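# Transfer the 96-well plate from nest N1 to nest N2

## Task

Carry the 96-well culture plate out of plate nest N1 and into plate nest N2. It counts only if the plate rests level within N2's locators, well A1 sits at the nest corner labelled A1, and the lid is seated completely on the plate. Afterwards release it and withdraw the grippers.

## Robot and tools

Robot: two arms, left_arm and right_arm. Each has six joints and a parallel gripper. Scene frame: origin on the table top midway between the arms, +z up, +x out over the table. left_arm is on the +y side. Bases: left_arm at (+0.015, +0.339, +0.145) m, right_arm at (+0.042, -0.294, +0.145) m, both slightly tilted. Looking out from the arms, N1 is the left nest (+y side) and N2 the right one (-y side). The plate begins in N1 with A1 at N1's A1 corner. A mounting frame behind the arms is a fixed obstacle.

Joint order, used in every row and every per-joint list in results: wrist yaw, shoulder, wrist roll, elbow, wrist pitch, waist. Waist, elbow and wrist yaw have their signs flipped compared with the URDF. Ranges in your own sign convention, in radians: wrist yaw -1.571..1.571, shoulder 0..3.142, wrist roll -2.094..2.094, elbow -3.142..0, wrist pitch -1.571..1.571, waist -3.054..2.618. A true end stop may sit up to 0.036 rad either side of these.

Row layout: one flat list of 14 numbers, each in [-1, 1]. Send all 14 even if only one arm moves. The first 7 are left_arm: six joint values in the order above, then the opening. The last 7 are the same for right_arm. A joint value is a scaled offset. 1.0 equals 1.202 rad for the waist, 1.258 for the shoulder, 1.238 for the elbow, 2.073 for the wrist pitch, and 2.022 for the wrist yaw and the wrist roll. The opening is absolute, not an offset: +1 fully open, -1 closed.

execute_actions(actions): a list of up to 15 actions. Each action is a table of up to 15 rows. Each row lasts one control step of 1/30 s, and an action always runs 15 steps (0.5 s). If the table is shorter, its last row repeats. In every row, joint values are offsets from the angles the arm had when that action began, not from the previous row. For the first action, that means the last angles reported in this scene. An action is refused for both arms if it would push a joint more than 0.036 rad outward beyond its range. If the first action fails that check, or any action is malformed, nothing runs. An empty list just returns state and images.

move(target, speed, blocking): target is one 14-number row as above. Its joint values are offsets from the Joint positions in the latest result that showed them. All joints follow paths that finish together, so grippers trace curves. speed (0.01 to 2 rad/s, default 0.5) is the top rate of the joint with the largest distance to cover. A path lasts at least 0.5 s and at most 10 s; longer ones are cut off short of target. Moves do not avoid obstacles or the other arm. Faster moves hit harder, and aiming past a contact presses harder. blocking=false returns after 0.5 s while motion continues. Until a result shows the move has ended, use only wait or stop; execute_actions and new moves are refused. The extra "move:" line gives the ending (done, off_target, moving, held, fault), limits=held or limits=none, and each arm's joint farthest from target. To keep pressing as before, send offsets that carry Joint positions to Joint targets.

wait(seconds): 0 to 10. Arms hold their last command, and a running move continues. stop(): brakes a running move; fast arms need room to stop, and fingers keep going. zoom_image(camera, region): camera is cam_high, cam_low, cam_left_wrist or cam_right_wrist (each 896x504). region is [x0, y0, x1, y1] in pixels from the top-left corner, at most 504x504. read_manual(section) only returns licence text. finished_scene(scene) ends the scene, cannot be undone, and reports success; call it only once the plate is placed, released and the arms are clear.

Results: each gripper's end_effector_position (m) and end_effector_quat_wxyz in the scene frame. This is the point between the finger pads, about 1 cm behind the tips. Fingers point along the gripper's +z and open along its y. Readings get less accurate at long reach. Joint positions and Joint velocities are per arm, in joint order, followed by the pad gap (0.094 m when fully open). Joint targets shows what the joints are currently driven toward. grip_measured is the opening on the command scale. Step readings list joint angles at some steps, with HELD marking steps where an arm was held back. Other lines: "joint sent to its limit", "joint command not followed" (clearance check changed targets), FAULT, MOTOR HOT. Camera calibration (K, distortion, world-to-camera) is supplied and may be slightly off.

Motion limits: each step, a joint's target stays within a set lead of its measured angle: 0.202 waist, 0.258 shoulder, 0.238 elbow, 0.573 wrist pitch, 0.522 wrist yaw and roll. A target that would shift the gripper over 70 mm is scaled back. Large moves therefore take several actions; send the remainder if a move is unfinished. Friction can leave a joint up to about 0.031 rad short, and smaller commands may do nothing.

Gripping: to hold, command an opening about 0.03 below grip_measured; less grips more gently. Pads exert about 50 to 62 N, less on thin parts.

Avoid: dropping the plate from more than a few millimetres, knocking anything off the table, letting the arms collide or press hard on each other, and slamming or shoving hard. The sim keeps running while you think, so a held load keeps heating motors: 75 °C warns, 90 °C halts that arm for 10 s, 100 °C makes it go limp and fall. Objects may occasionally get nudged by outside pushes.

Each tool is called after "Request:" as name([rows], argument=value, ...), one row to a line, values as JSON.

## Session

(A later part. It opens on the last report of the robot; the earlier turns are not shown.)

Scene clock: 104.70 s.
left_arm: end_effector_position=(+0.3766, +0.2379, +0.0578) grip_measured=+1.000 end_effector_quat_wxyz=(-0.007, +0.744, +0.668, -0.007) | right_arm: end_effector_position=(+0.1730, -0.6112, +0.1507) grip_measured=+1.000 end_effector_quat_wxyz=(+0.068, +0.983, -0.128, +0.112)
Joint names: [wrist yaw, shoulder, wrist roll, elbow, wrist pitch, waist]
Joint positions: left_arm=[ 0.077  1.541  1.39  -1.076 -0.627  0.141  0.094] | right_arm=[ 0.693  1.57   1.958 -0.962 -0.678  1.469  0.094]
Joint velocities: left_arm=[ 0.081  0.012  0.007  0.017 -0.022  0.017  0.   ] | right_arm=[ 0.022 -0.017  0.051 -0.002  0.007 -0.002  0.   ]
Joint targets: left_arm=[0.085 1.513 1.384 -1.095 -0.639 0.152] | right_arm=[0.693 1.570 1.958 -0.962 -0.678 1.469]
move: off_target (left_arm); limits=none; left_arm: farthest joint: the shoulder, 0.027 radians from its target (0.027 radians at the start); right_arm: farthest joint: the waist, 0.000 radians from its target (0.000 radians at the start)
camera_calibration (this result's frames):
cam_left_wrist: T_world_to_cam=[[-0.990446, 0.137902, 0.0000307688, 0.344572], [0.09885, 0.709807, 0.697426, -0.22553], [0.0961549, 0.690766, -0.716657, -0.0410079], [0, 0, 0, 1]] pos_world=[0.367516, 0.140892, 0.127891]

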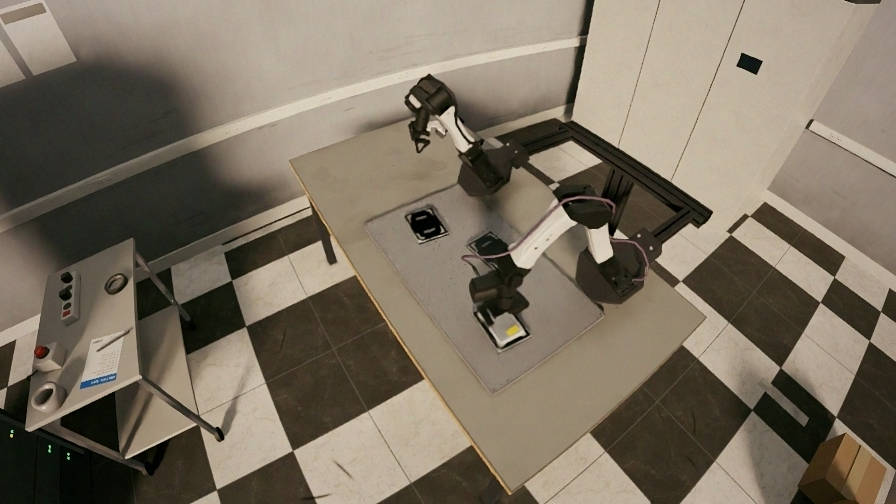

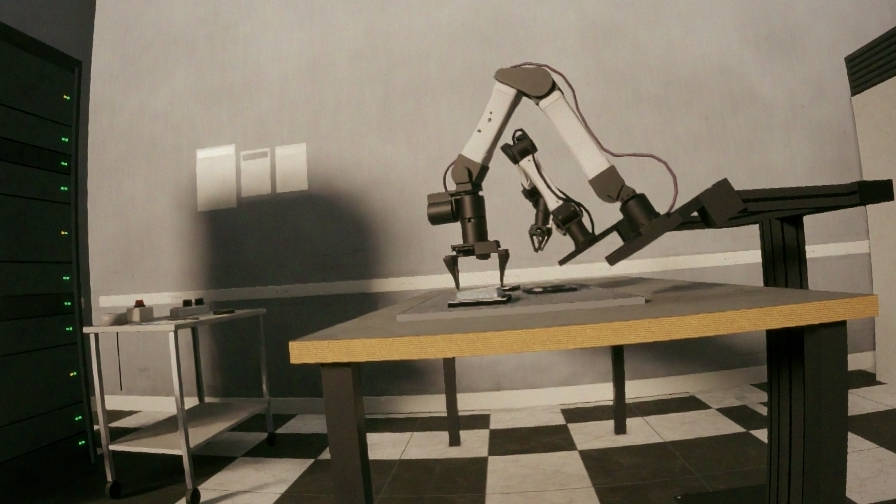

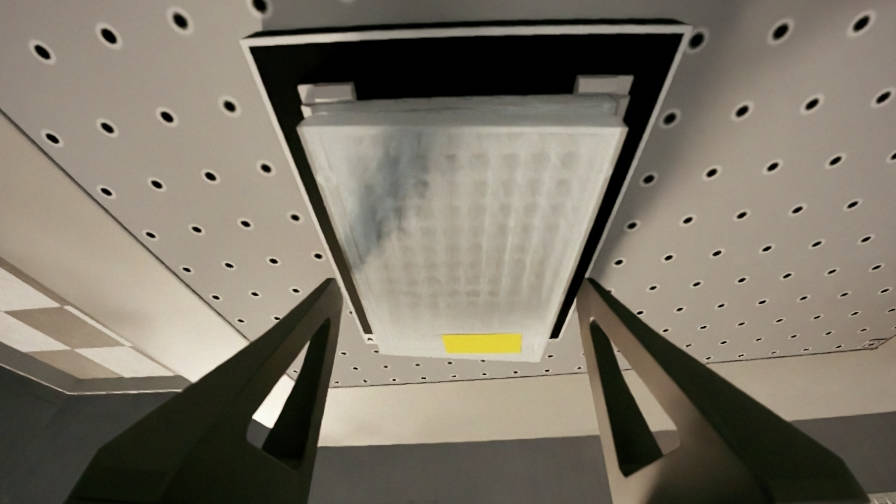

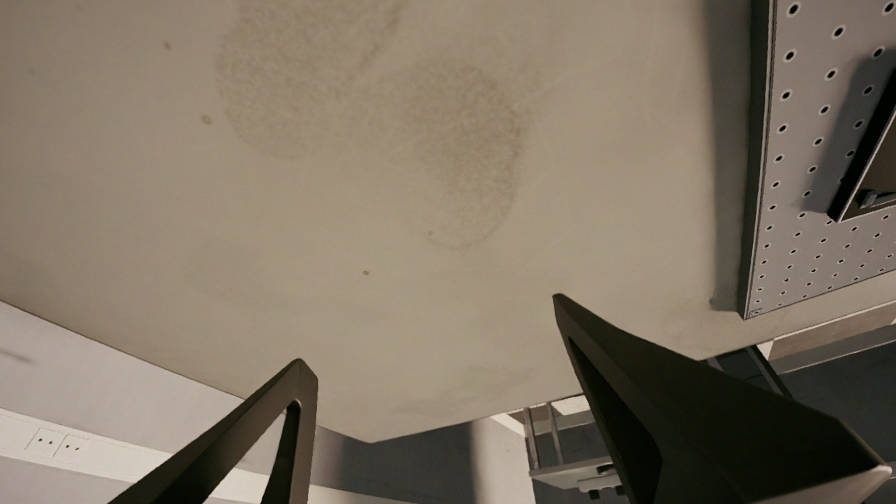

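Request:
execute_actions([
  [[0,0,0,0,0,0,-0.1,0,0,0,0,0,0,1]],
  [[0,0,0,0,0,0,-0.1,0,0,0,0,0,0,1]],
])

Scene clock: 114.53 s.
left_arm: end_effector_position=(+0.3765, +0.2379, +0.0578) grip_measured=-0.097 end_effector_quat_wxyz=(-0.007, +0.744, +0.668, -0.007) | right_arm: end_effector_position=(+0.1730, -0.6112, +0.1507) grip_measured=+1.000 end_effector_quat_wxyz=(+0.068, +0.983, -0.128, +0.112)
Joint names: [wrist yaw, shoulder, wrist roll, elbow, wrist pitch, waist]
Joint positions: left_arm=[ 0.077  1.541  1.39  -1.076 -0.627  0.141  0.042] | right_arm=[ 0.693  1.57   1.958 -0.962 -0.678  1.469  0.094]
Joint velocities: left_arm=[ 0.037  0.007 -0.007 -0.002 -0.051 -0.012  0.   ] | right_arm=[-0.007  0.007 -0.066  0.007 -0.007  0.007  0.   ]
Joint targets: left_arm=[0.077 1.541 1.390 -1.076 -0.627 0.141] | right_arm=[0.693 1.570 1.958 -0.962 -0.678 1.469]
Step readings (joint positions; steps 1 to 15: 1st action; 16 to 30: 2nd action):
0: left_arm=[0.077 1.541 1.390 -1.076 -0.627 0.141] | right_arm=[0.693 1.570 1.958 -0.962 -0.678 1.469]
1: left_arm=[0.077 1.541 1.390 -1.076 -0.627 0.141] | right_arm=[0.693 1.570 1.958 -0.962 -0.678 1.469]
2: left_arm=[0.077 1.541 1.390 -1.076 -0.627 0.141] | right_arm=[0.693 1.570 1.958 -0.962 -0.678 1.469]
4: left_arm=[0.077 1.541 1.390 -1.076 -0.627 0.141] | right_arm=[0.693 1.570 1.958 -0.962 -0.678 1.469]
8: left_arm=[0.077 1.541 1.390 -1.076 -0.627 0.141] | right_arm=[0.693 1.570 1.958 -0.962 -0.678 1.469]
15: left_arm=[0.077 1.541 1.390 -1.076 -0.627 0.141] | right_arm=[0.693 1.570 1.958 -0.962 -0.678 1.469]
16: left_arm=[0.077 1.541 1.390 -1.076 -0.627 0.141] | right_arm=[0.693 1.570 1.958 -0.962 -0.678 1.469]
17: left_arm=[0.077 1.541 1.390 -1.076 -0.627 0.141] | right_arm=[0.693 1.570 1.958 -0.962 -0.678 1.469]
19: left_arm=[0.077 1.541 1.390 -1.076 -0.627 0.141] | right_arm=[0.693 1.570 1.958 -0.962 -0.678 1.469]
23: left_arm=[0.077 1.541 1.390 -1.076 -0.627 0.141] | right_arm=[0.693 1.570 1.958 -0.962 -0.678 1.469]
30: Joint positions above
camera_calibration (this result's frames):
cam_left_wrist: T_world_to_cam=[[-0.990441, 0.137933, 0.000406731, 0.344449], [0.0991263, 0.709728, 0.697467, -0.225629], [0.0959152, 0.69084, -0.716617, -0.0409462], [0, 0, 0, 1]] pos_world=[0.367449, 0.140912, 0.127886]

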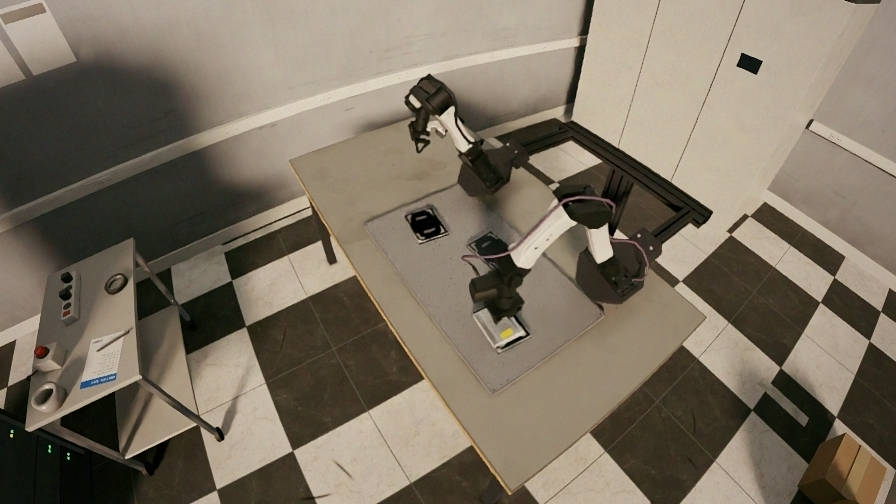

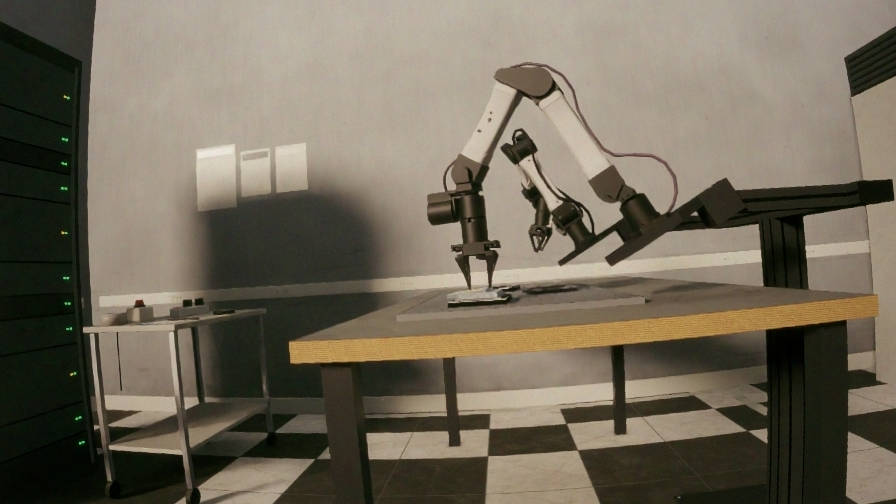

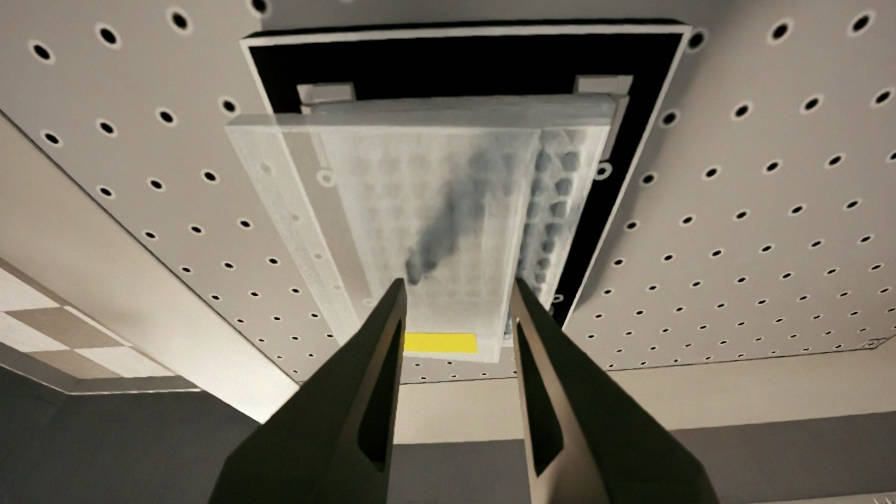

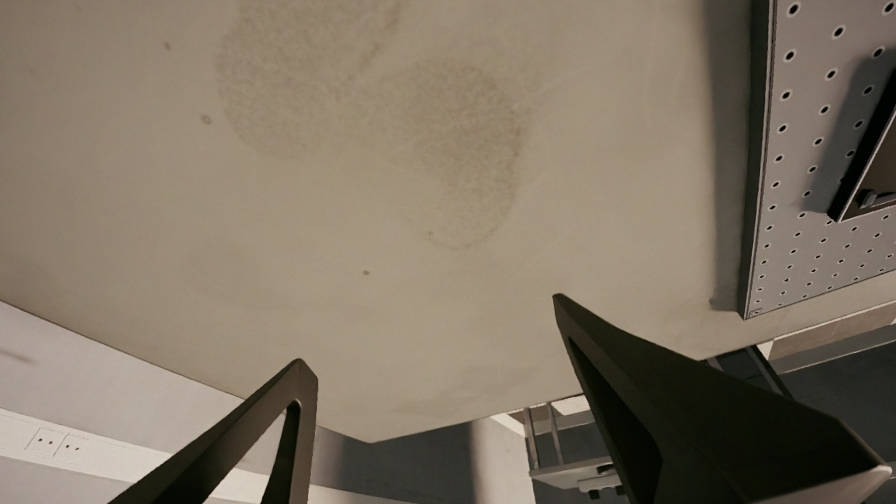

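Request:
zoom_image(camera="cam_low", region=[425,265,525,315])

Request:
zoom_image(camera="cam_high", region=[460,285,550,360])

Region (425, 265, 525, 315) of cam_low's 896x504 image, scaled by 5.040, with more detail than that image has.

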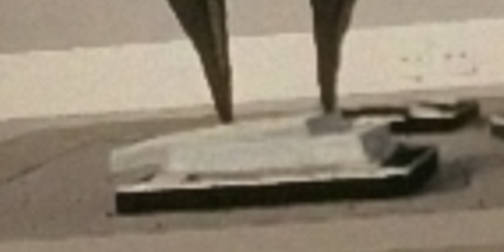

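Region (460, 285, 550, 360) of cam_high's 896x504 image, scaled by 5.600, with more detail than that image has.

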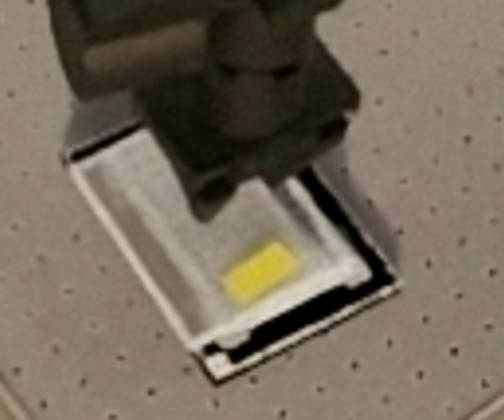

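Request:
move(target=[-0.007,0.181,0,-0.382,-0.11,-0.039,-1,0,0,0,0,0,0,1], speed=0.6)

Request:
move(target=[0,0.058,0,0.04,0.053,0,-1,0,0,0,0,0,0,1], speed=0.3)

Scene clock: 137.07 s.
left_arm: end_effector_position=(+0.4645, +0.2293, +0.0761) grip_measured=-0.976 end_effector_quat_wxyz=(+0.000, +0.733, +0.681, +0.003) | right_arm: end_effector_position=(+0.1730, -0.6112, +0.1507) grip_measured=+1.000 end_effector_quat_wxyz=(+0.068, +0.983, -0.128, +0.112)
Joint names: [wrist yaw, shoulder, wrist roll, elbow, wrist pitch, waist]
Joint positions: left_arm=[ 0.069  1.753  1.39  -1.529 -0.843  0.104  0.001] | right_arm=[ 0.693  1.57   1.958 -0.962 -0.678  1.469  0.094]
Joint velocities: left_arm=[-0.007 -0.012 -0.051  0.002 -0.11  -0.007 -0.001] | right_arm=[-0.081  0.007 -0.037 -0.002 -0.051  0.017  0.   ]
Joint targets: left_arm=[0.063 1.768 1.390 -1.549 -0.855 0.095] | right_arm=[0.693 1.570 1.958 -0.962 -0.678 1.469]
move: done; limits=none; left_arm: farthest joint: the elbow, 0.020 radians from its target (0.473 radians at the start); right_arm: farthest joint: the waist, 0.000 radians from its target (0.000 radians at the start)
camera_calibration (this result's frames):
cam_left_wrist: T_world_to_cam=[[-0.994383, 0.103286, -0.0231016, 0.444298], [0.0574588, 0.710132, 0.70172, -0.222051], [0.0888833, 0.696452, -0.712078, -0.0286349], [0, 0, 0, 1]] pos_world=[0.457106, 0.131739, 0.145692]

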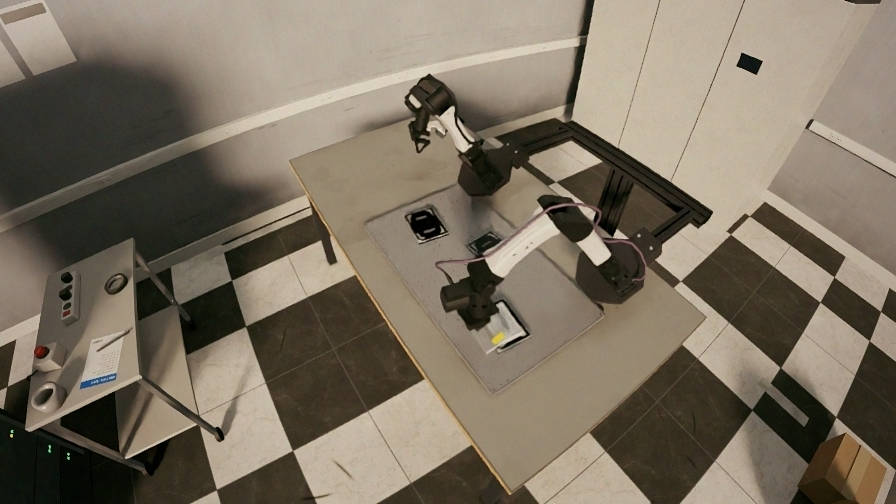

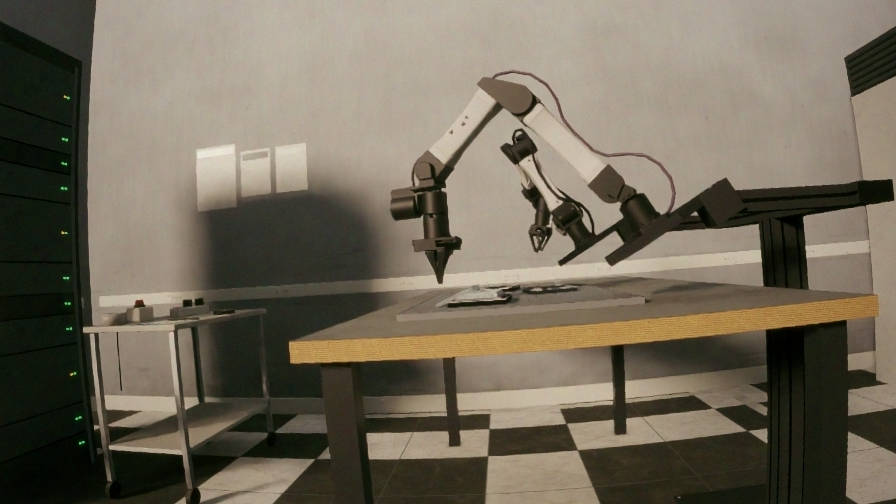

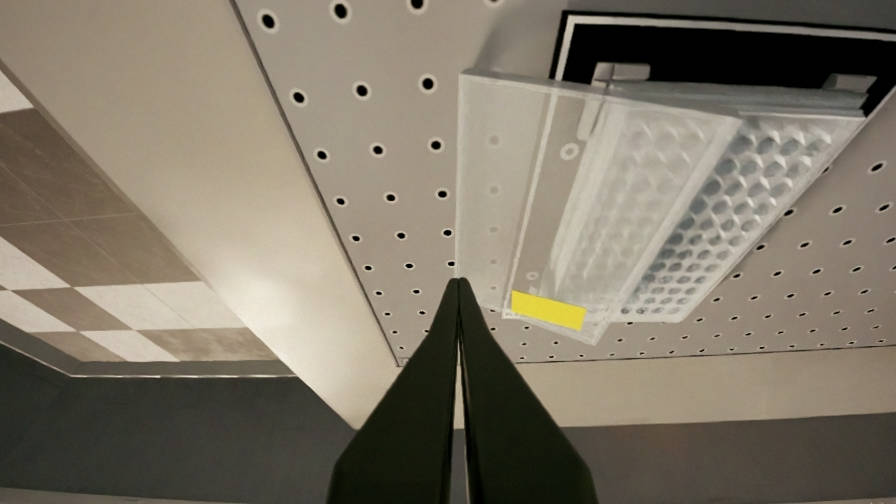

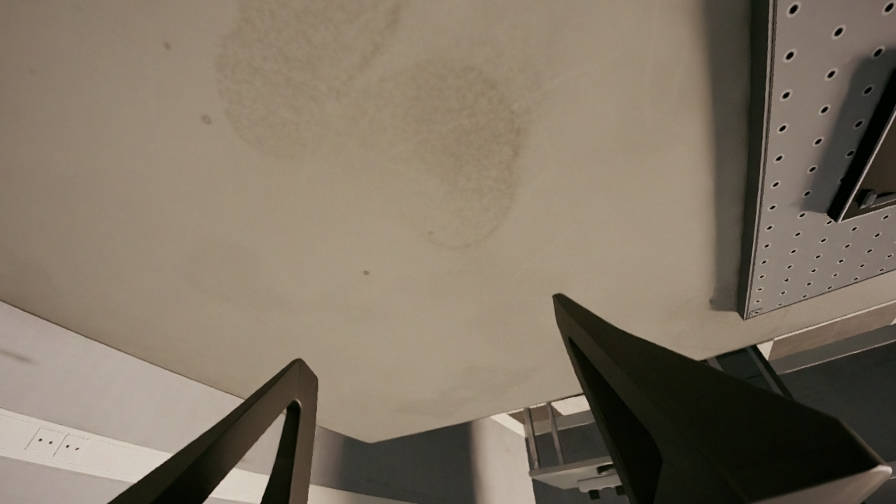

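Scene clock: 138.17 s.
left_arm: end_effector_position=(+0.4610, +0.2279, +0.0410) grip_measured=-0.976 end_effector_quat_wxyz=(-0.005, +0.733, +0.680, -0.000) | right_arm: end_effector_position=(+0.1730, -0.6112, +0.1507) grip_measured=+1.000 end_effector_quat_wxyz=(+0.068, +0.983, -0.128, +0.112)
Joint names: [wrist yaw, shoulder, wrist roll, elbow, wrist pitch, waist]
Joint positions: left_arm=[ 0.069  1.823  1.39  -1.491 -0.747  0.104  0.001] | right_arm=[ 0.693  1.57   1.958 -0.962 -0.678  1.469  0.094]
Joint velocities: left_arm=[-0.007  0.002 -0.066  0.002 -0.022  0.017 -0.   ] | right_arm=[ 0.095  0.007 -0.037 -0.012 -0.051  0.002  0.   ]
Joint targets: left_arm=[0.069 1.826 1.390 -1.479 -0.733 0.104] | right_arm=[0.693 1.570 1.958 -0.962 -0.678 1.469]
move: done; limits=none; left_arm: farthest joint: the wrist pitch, 0.014 radians from its target (0.110 radians at the start); right_arm: farthest joint: the waist, 0.000 radians from its target (0.000 radians at the start)
camera_calibration (this result's frames):
cam_left_wrist: T_world_to_cam=[[-0.994503, 0.104086, -0.0114353, 0.43957], [0.0660154, 0.707998, 0.703122, -0.199731], [0.0812817, 0.698502, -0.710977, -0.0493517], [0, 0, 0, 1]] pos_world=[0.45435, 0.130128, 0.110374]

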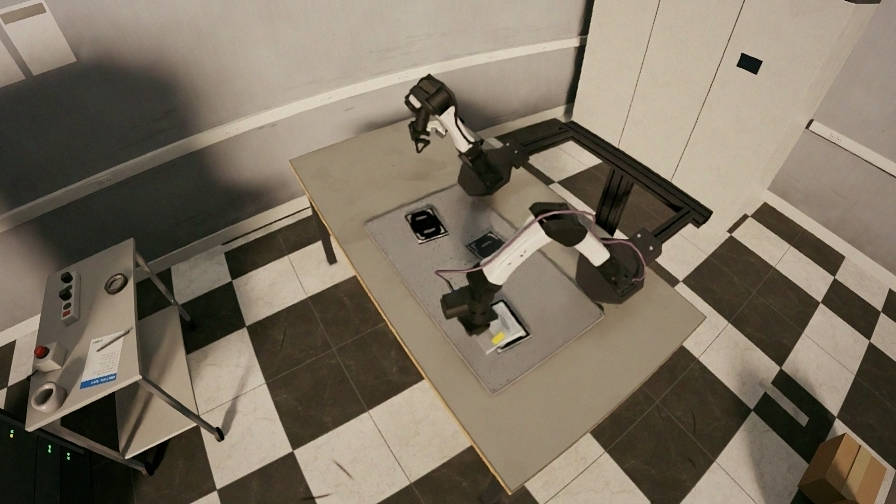

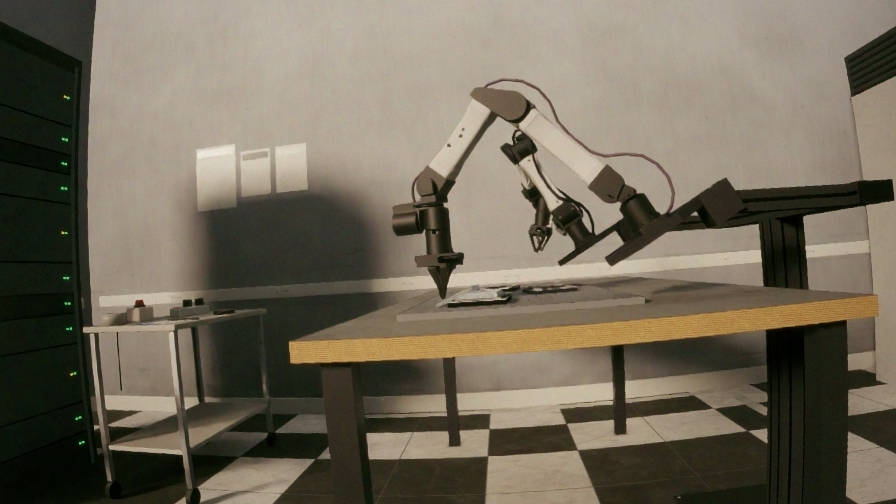

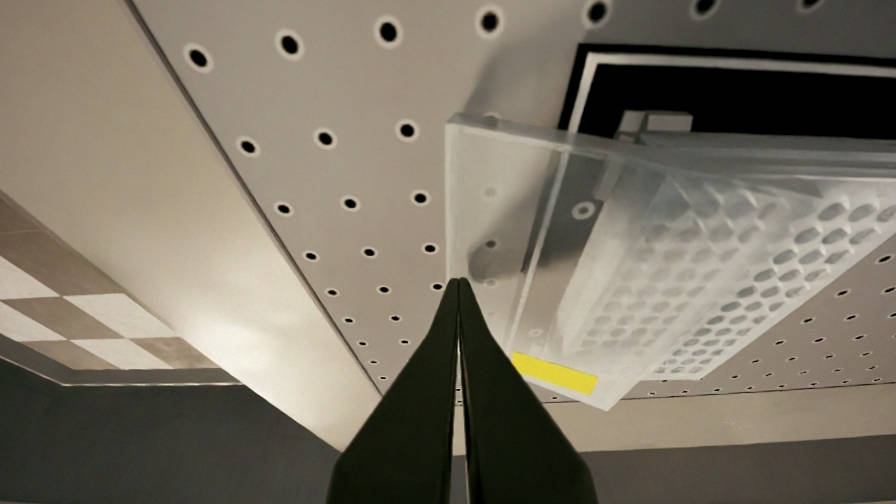

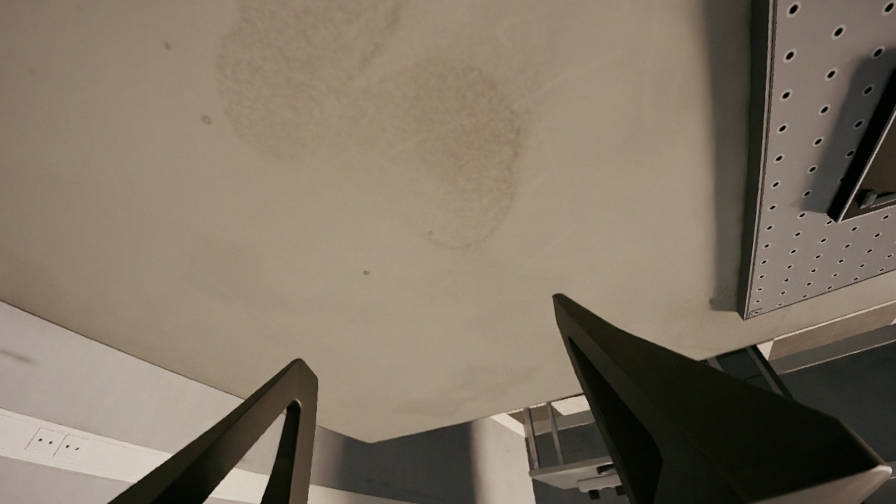

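Request:
move(target=[0,-0.068,0,-0.047,-0.052,0,-1,0,0,0,0,0,0,1], speed=0.3)

Scene clock: 159.90 s.
left_arm: end_effector_position=(+0.4667, +0.2288, +0.0783) grip_measured=-0.976 end_effector_quat_wxyz=(+0.004, +0.732, +0.681, +0.005) | right_arm: end_effector_position=(+0.1730, -0.6112, +0.1507) grip_measured=+1.000 end_effector_quat_wxyz=(+0.068, +0.983, -0.128, +0.112)
Joint names: [wrist yaw, shoulder, wrist roll, elbow, wrist pitch, waist]
Joint positions: left_arm=[ 0.069  1.751  1.39  -1.534 -0.842  0.104  0.001] | right_arm=[ 0.693  1.57   1.958 -0.962 -0.678  1.469  0.094]
Joint velocities: left_arm=[ 0.051  0.007  0.066 -0.002 -0.051 -0.002 -0.002] | right_arm=[ 0.037  0.007 -0.037  0.002  0.007 -0.012  0.   ]
Joint targets: left_arm=[0.069 1.737 1.390 -1.549 -0.855 0.104] | right_arm=[0.693 1.570 1.958 -0.962 -0.678 1.469]
move: done; limits=none; left_arm: farthest joint: the elbow, 0.015 radians from its target (0.059 radians at the start); right_arm: farthest joint: the waist, 0.000 radians from its target (0.000 radians at the start)
camera_calibration (this result's frames):
cam_left_wrist: T_world_to_cam=[[-0.994227, 0.102725, -0.031002, 0.447323], [0.0516709, 0.711571, 0.700711, -0.220929], [0.0940406, 0.695064, -0.712771, -0.0290208], [0, 0, 0, 1]] pos_world=[0.458886, 0.131427, 0.14799]

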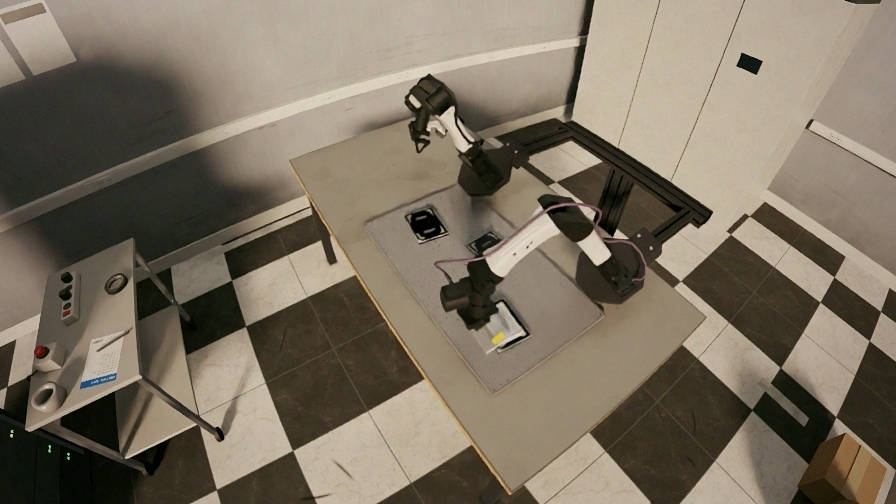

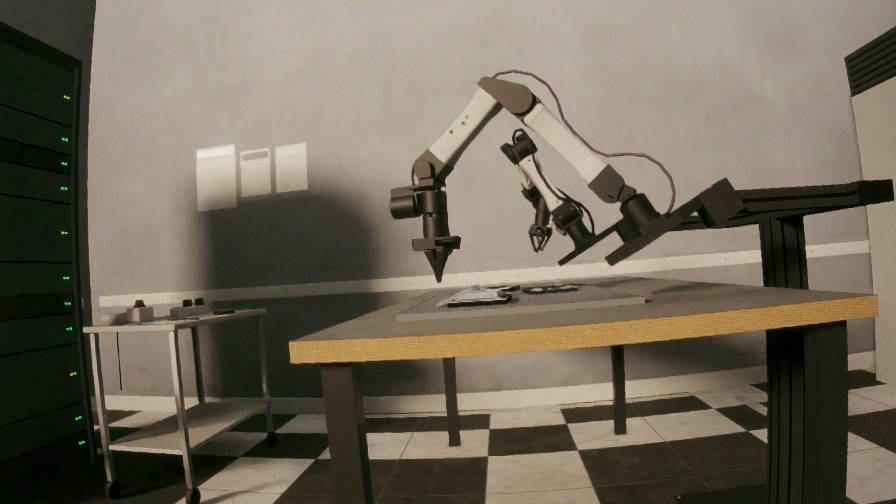

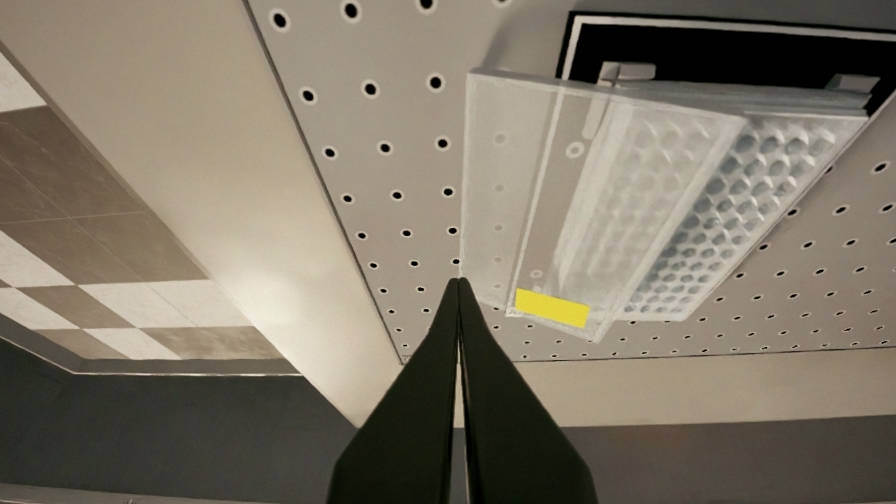

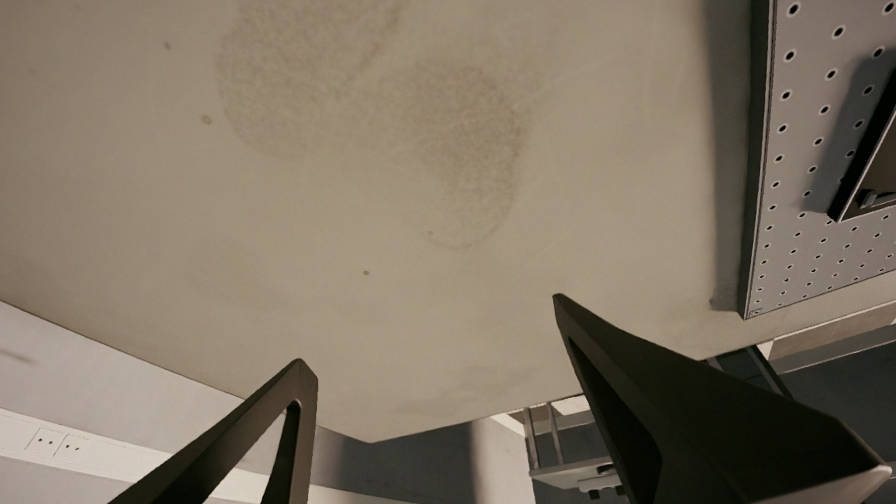

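Request:
move(target=[-0.028,0.125,0.018,-0.205,-0.181,-0.022,1,0,0,0,0,0,0,1], speed=0.5)

Scene clock: 165.10 s.
left_arm: end_effector_position=(+0.4378, +0.2346, +0.0803) grip_measured=+1.000 end_effector_quat_wxyz=(-0.098, +0.735, +0.665, -0.089) | right_arm: end_effector_position=(+0.1730, -0.6112, +0.1507) grip_measured=+1.000 end_effector_quat_wxyz=(+0.068, +0.983, -0.128, +0.112)
Joint names: [wrist yaw, shoulder, wrist roll, elbow, wrist pitch, waist]
Joint positions: left_arm=[ 0.018  1.896  1.421 -1.766 -1.204  0.087  0.094] | right_arm=[ 0.693  1.57   1.958 -0.962 -0.678  1.469  0.094]
Joint velocities: left_arm=[ 0.007 -0.007 -0.007 -0.012 -0.007  0.007  0.   ] | right_arm=[ 0.007 -0.002  0.051  0.002 -0.007 -0.007  0.   ]
Joint targets: left_arm=[0.012 1.908 1.426 -1.788 -1.218 0.077] | right_arm=[0.693 1.570 1.958 -0.962 -0.678 1.469]
move: off_target (left_arm); limits=none; left_arm: farthest joint: the elbow, 0.021 radians from its target (0.254 radians at the start); right_arm: farthest joint: the waist, 0.000 radians from its target (0.000 radians at the start)
camera_calibration (this result's frames):
cam_left_wrist: T_world_to_cam=[[-0.961431, 0.126429, 0.244266, 0.376003], [0.261892, 0.692154, 0.672559, -0.310165], [-0.0840391, 0.71059, -0.698569, 0.044238], [0, 0, 0, 1]] pos_world=[0.446448, 0.13571, 0.147663]

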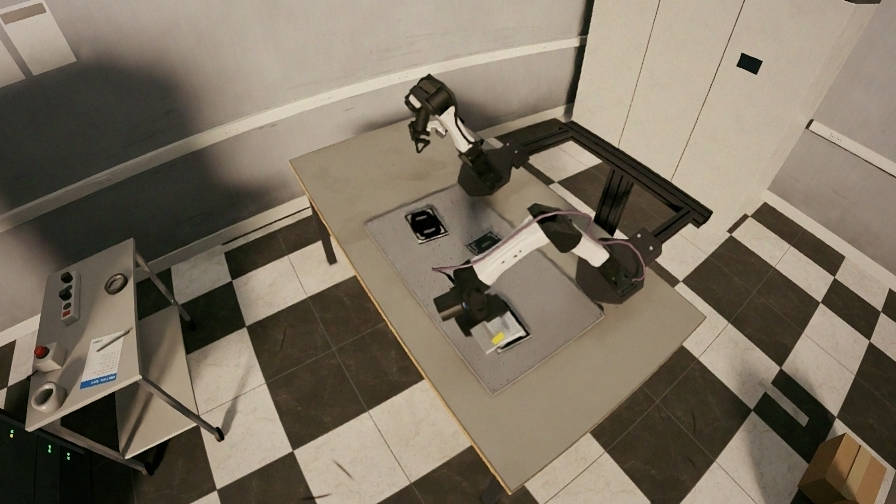

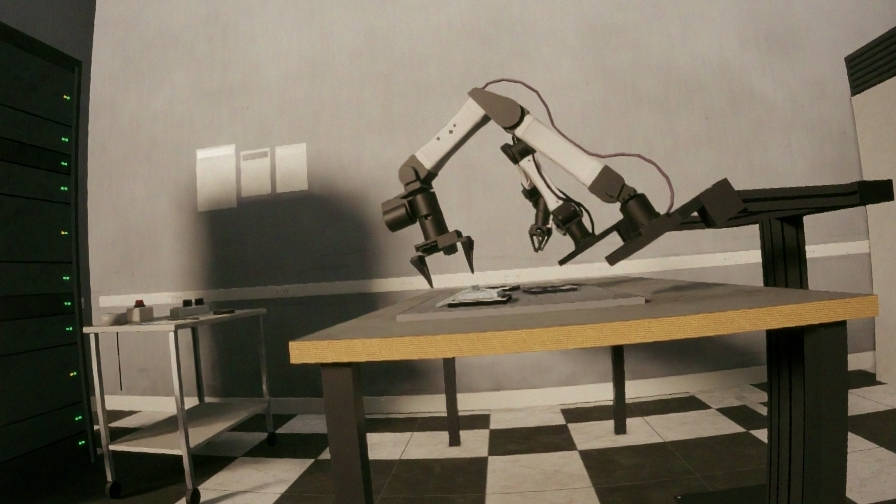

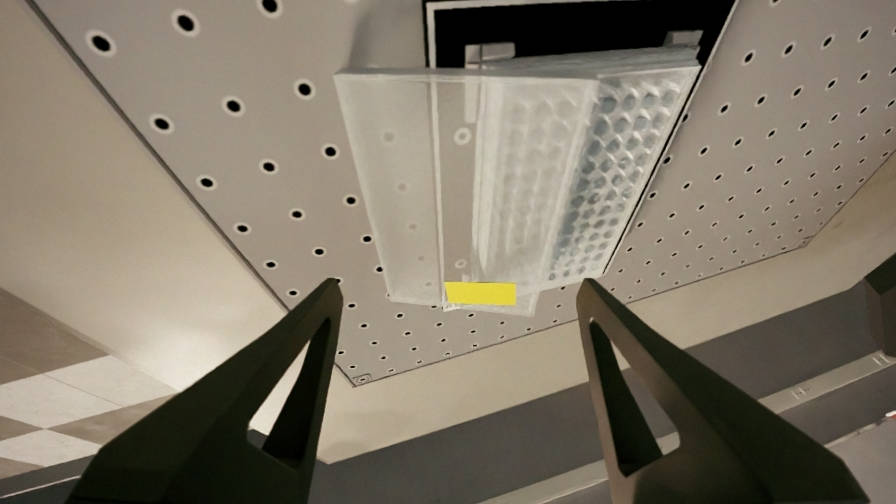

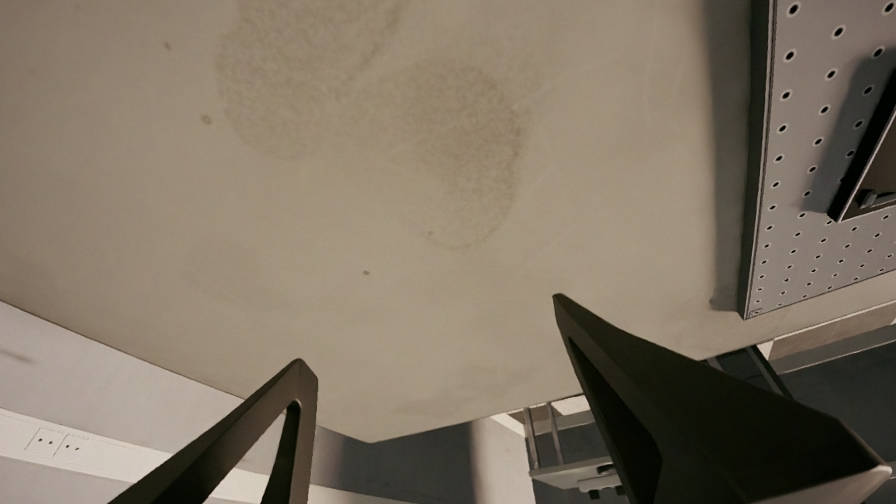

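Request:
move(target=[-0.003,0.021,0.002,0.072,0.05,-0.008,1,0,0,0,0,0,0,1], speed=0.2)

Scene clock: 172.07 s.
left_arm: end_effector_position=(+0.4302, +0.2350, +0.0556) grip_measured=+1.000 end_effector_quat_wxyz=(-0.100, +0.735, +0.665, -0.089) | right_arm: end_effector_position=(+0.1730, -0.6112, +0.1507) grip_measured=+1.000 end_effector_quat_wxyz=(+0.068, +0.983, -0.128, +0.112)
Joint names: [wrist yaw, shoulder, wrist roll, elbow, wrist pitch, waist]
Joint positions: left_arm=[ 0.018  1.914  1.421 -1.691 -1.113  0.087  0.094] | right_arm=[ 0.693  1.57   1.958 -0.962 -0.678  1.469  0.094]
Joint velocities: left_arm=[-0.007  0.002 -0.051 -0.012  0.007  0.007  0.   ] | right_arm=[-0.022 -0.002 -0.051 -0.002  0.007  0.012  0.   ]
Joint targets: left_arm=[0.012 1.922 1.425 -1.677 -1.100 0.077] | right_arm=[0.693 1.570 1.958 -0.962 -0.678 1.469]
move: done; limits=none; left_arm: farthest joint: the elbow, 0.014 radians from its target (0.090 radians at the start); right_arm: farthest joint: the waist, 0.000 radians from its target (0.000 radians at the start)
camera_calibration (this result's frames):
cam_left_wrist: T_world_to_cam=[[-0.960672, 0.126406, 0.247246, 0.374215], [0.263993, 0.691889, 0.67201, -0.292635], [-0.086121, 0.710853, -0.698048, 0.0268892], [0, 0, 0, 1]] pos_world=[0.439067, 0.136054, 0.1229]

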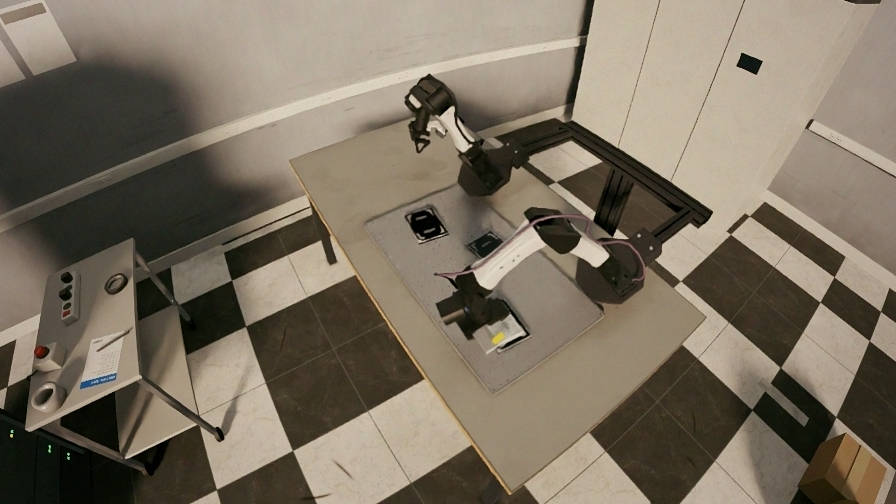

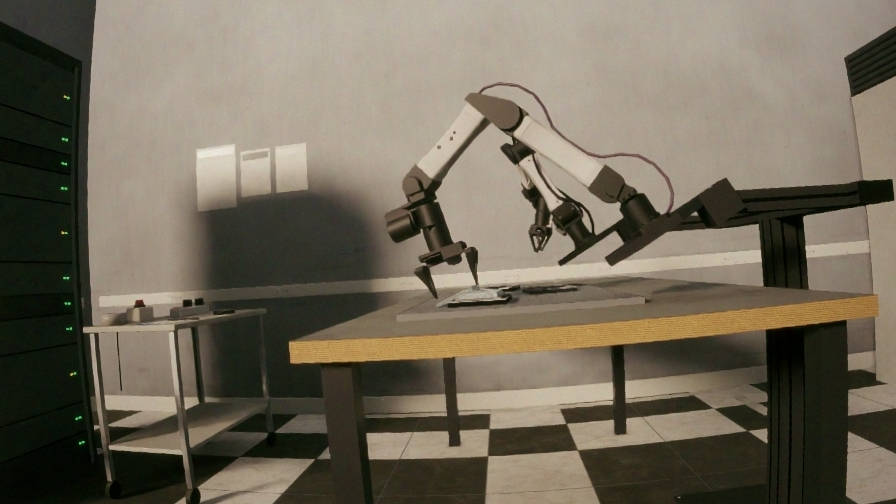

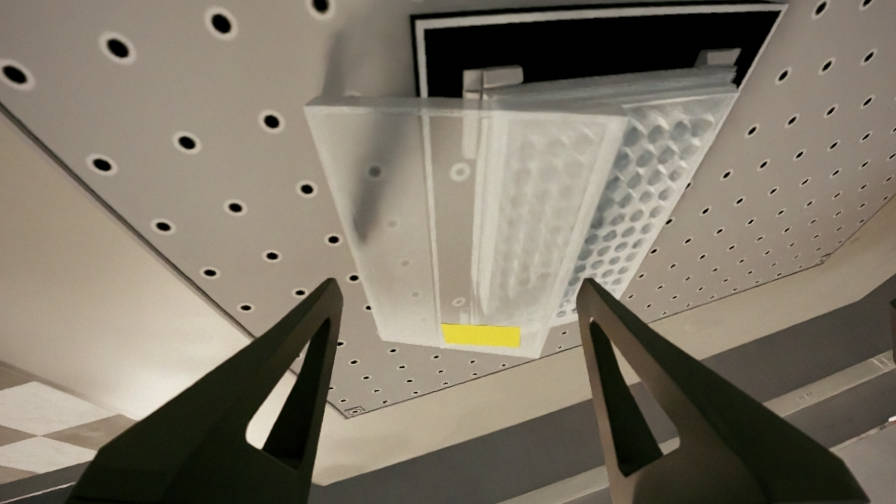

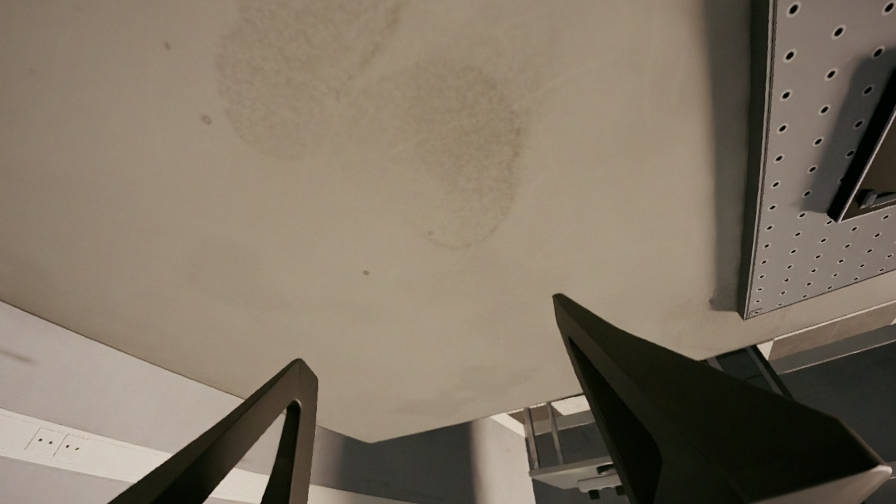

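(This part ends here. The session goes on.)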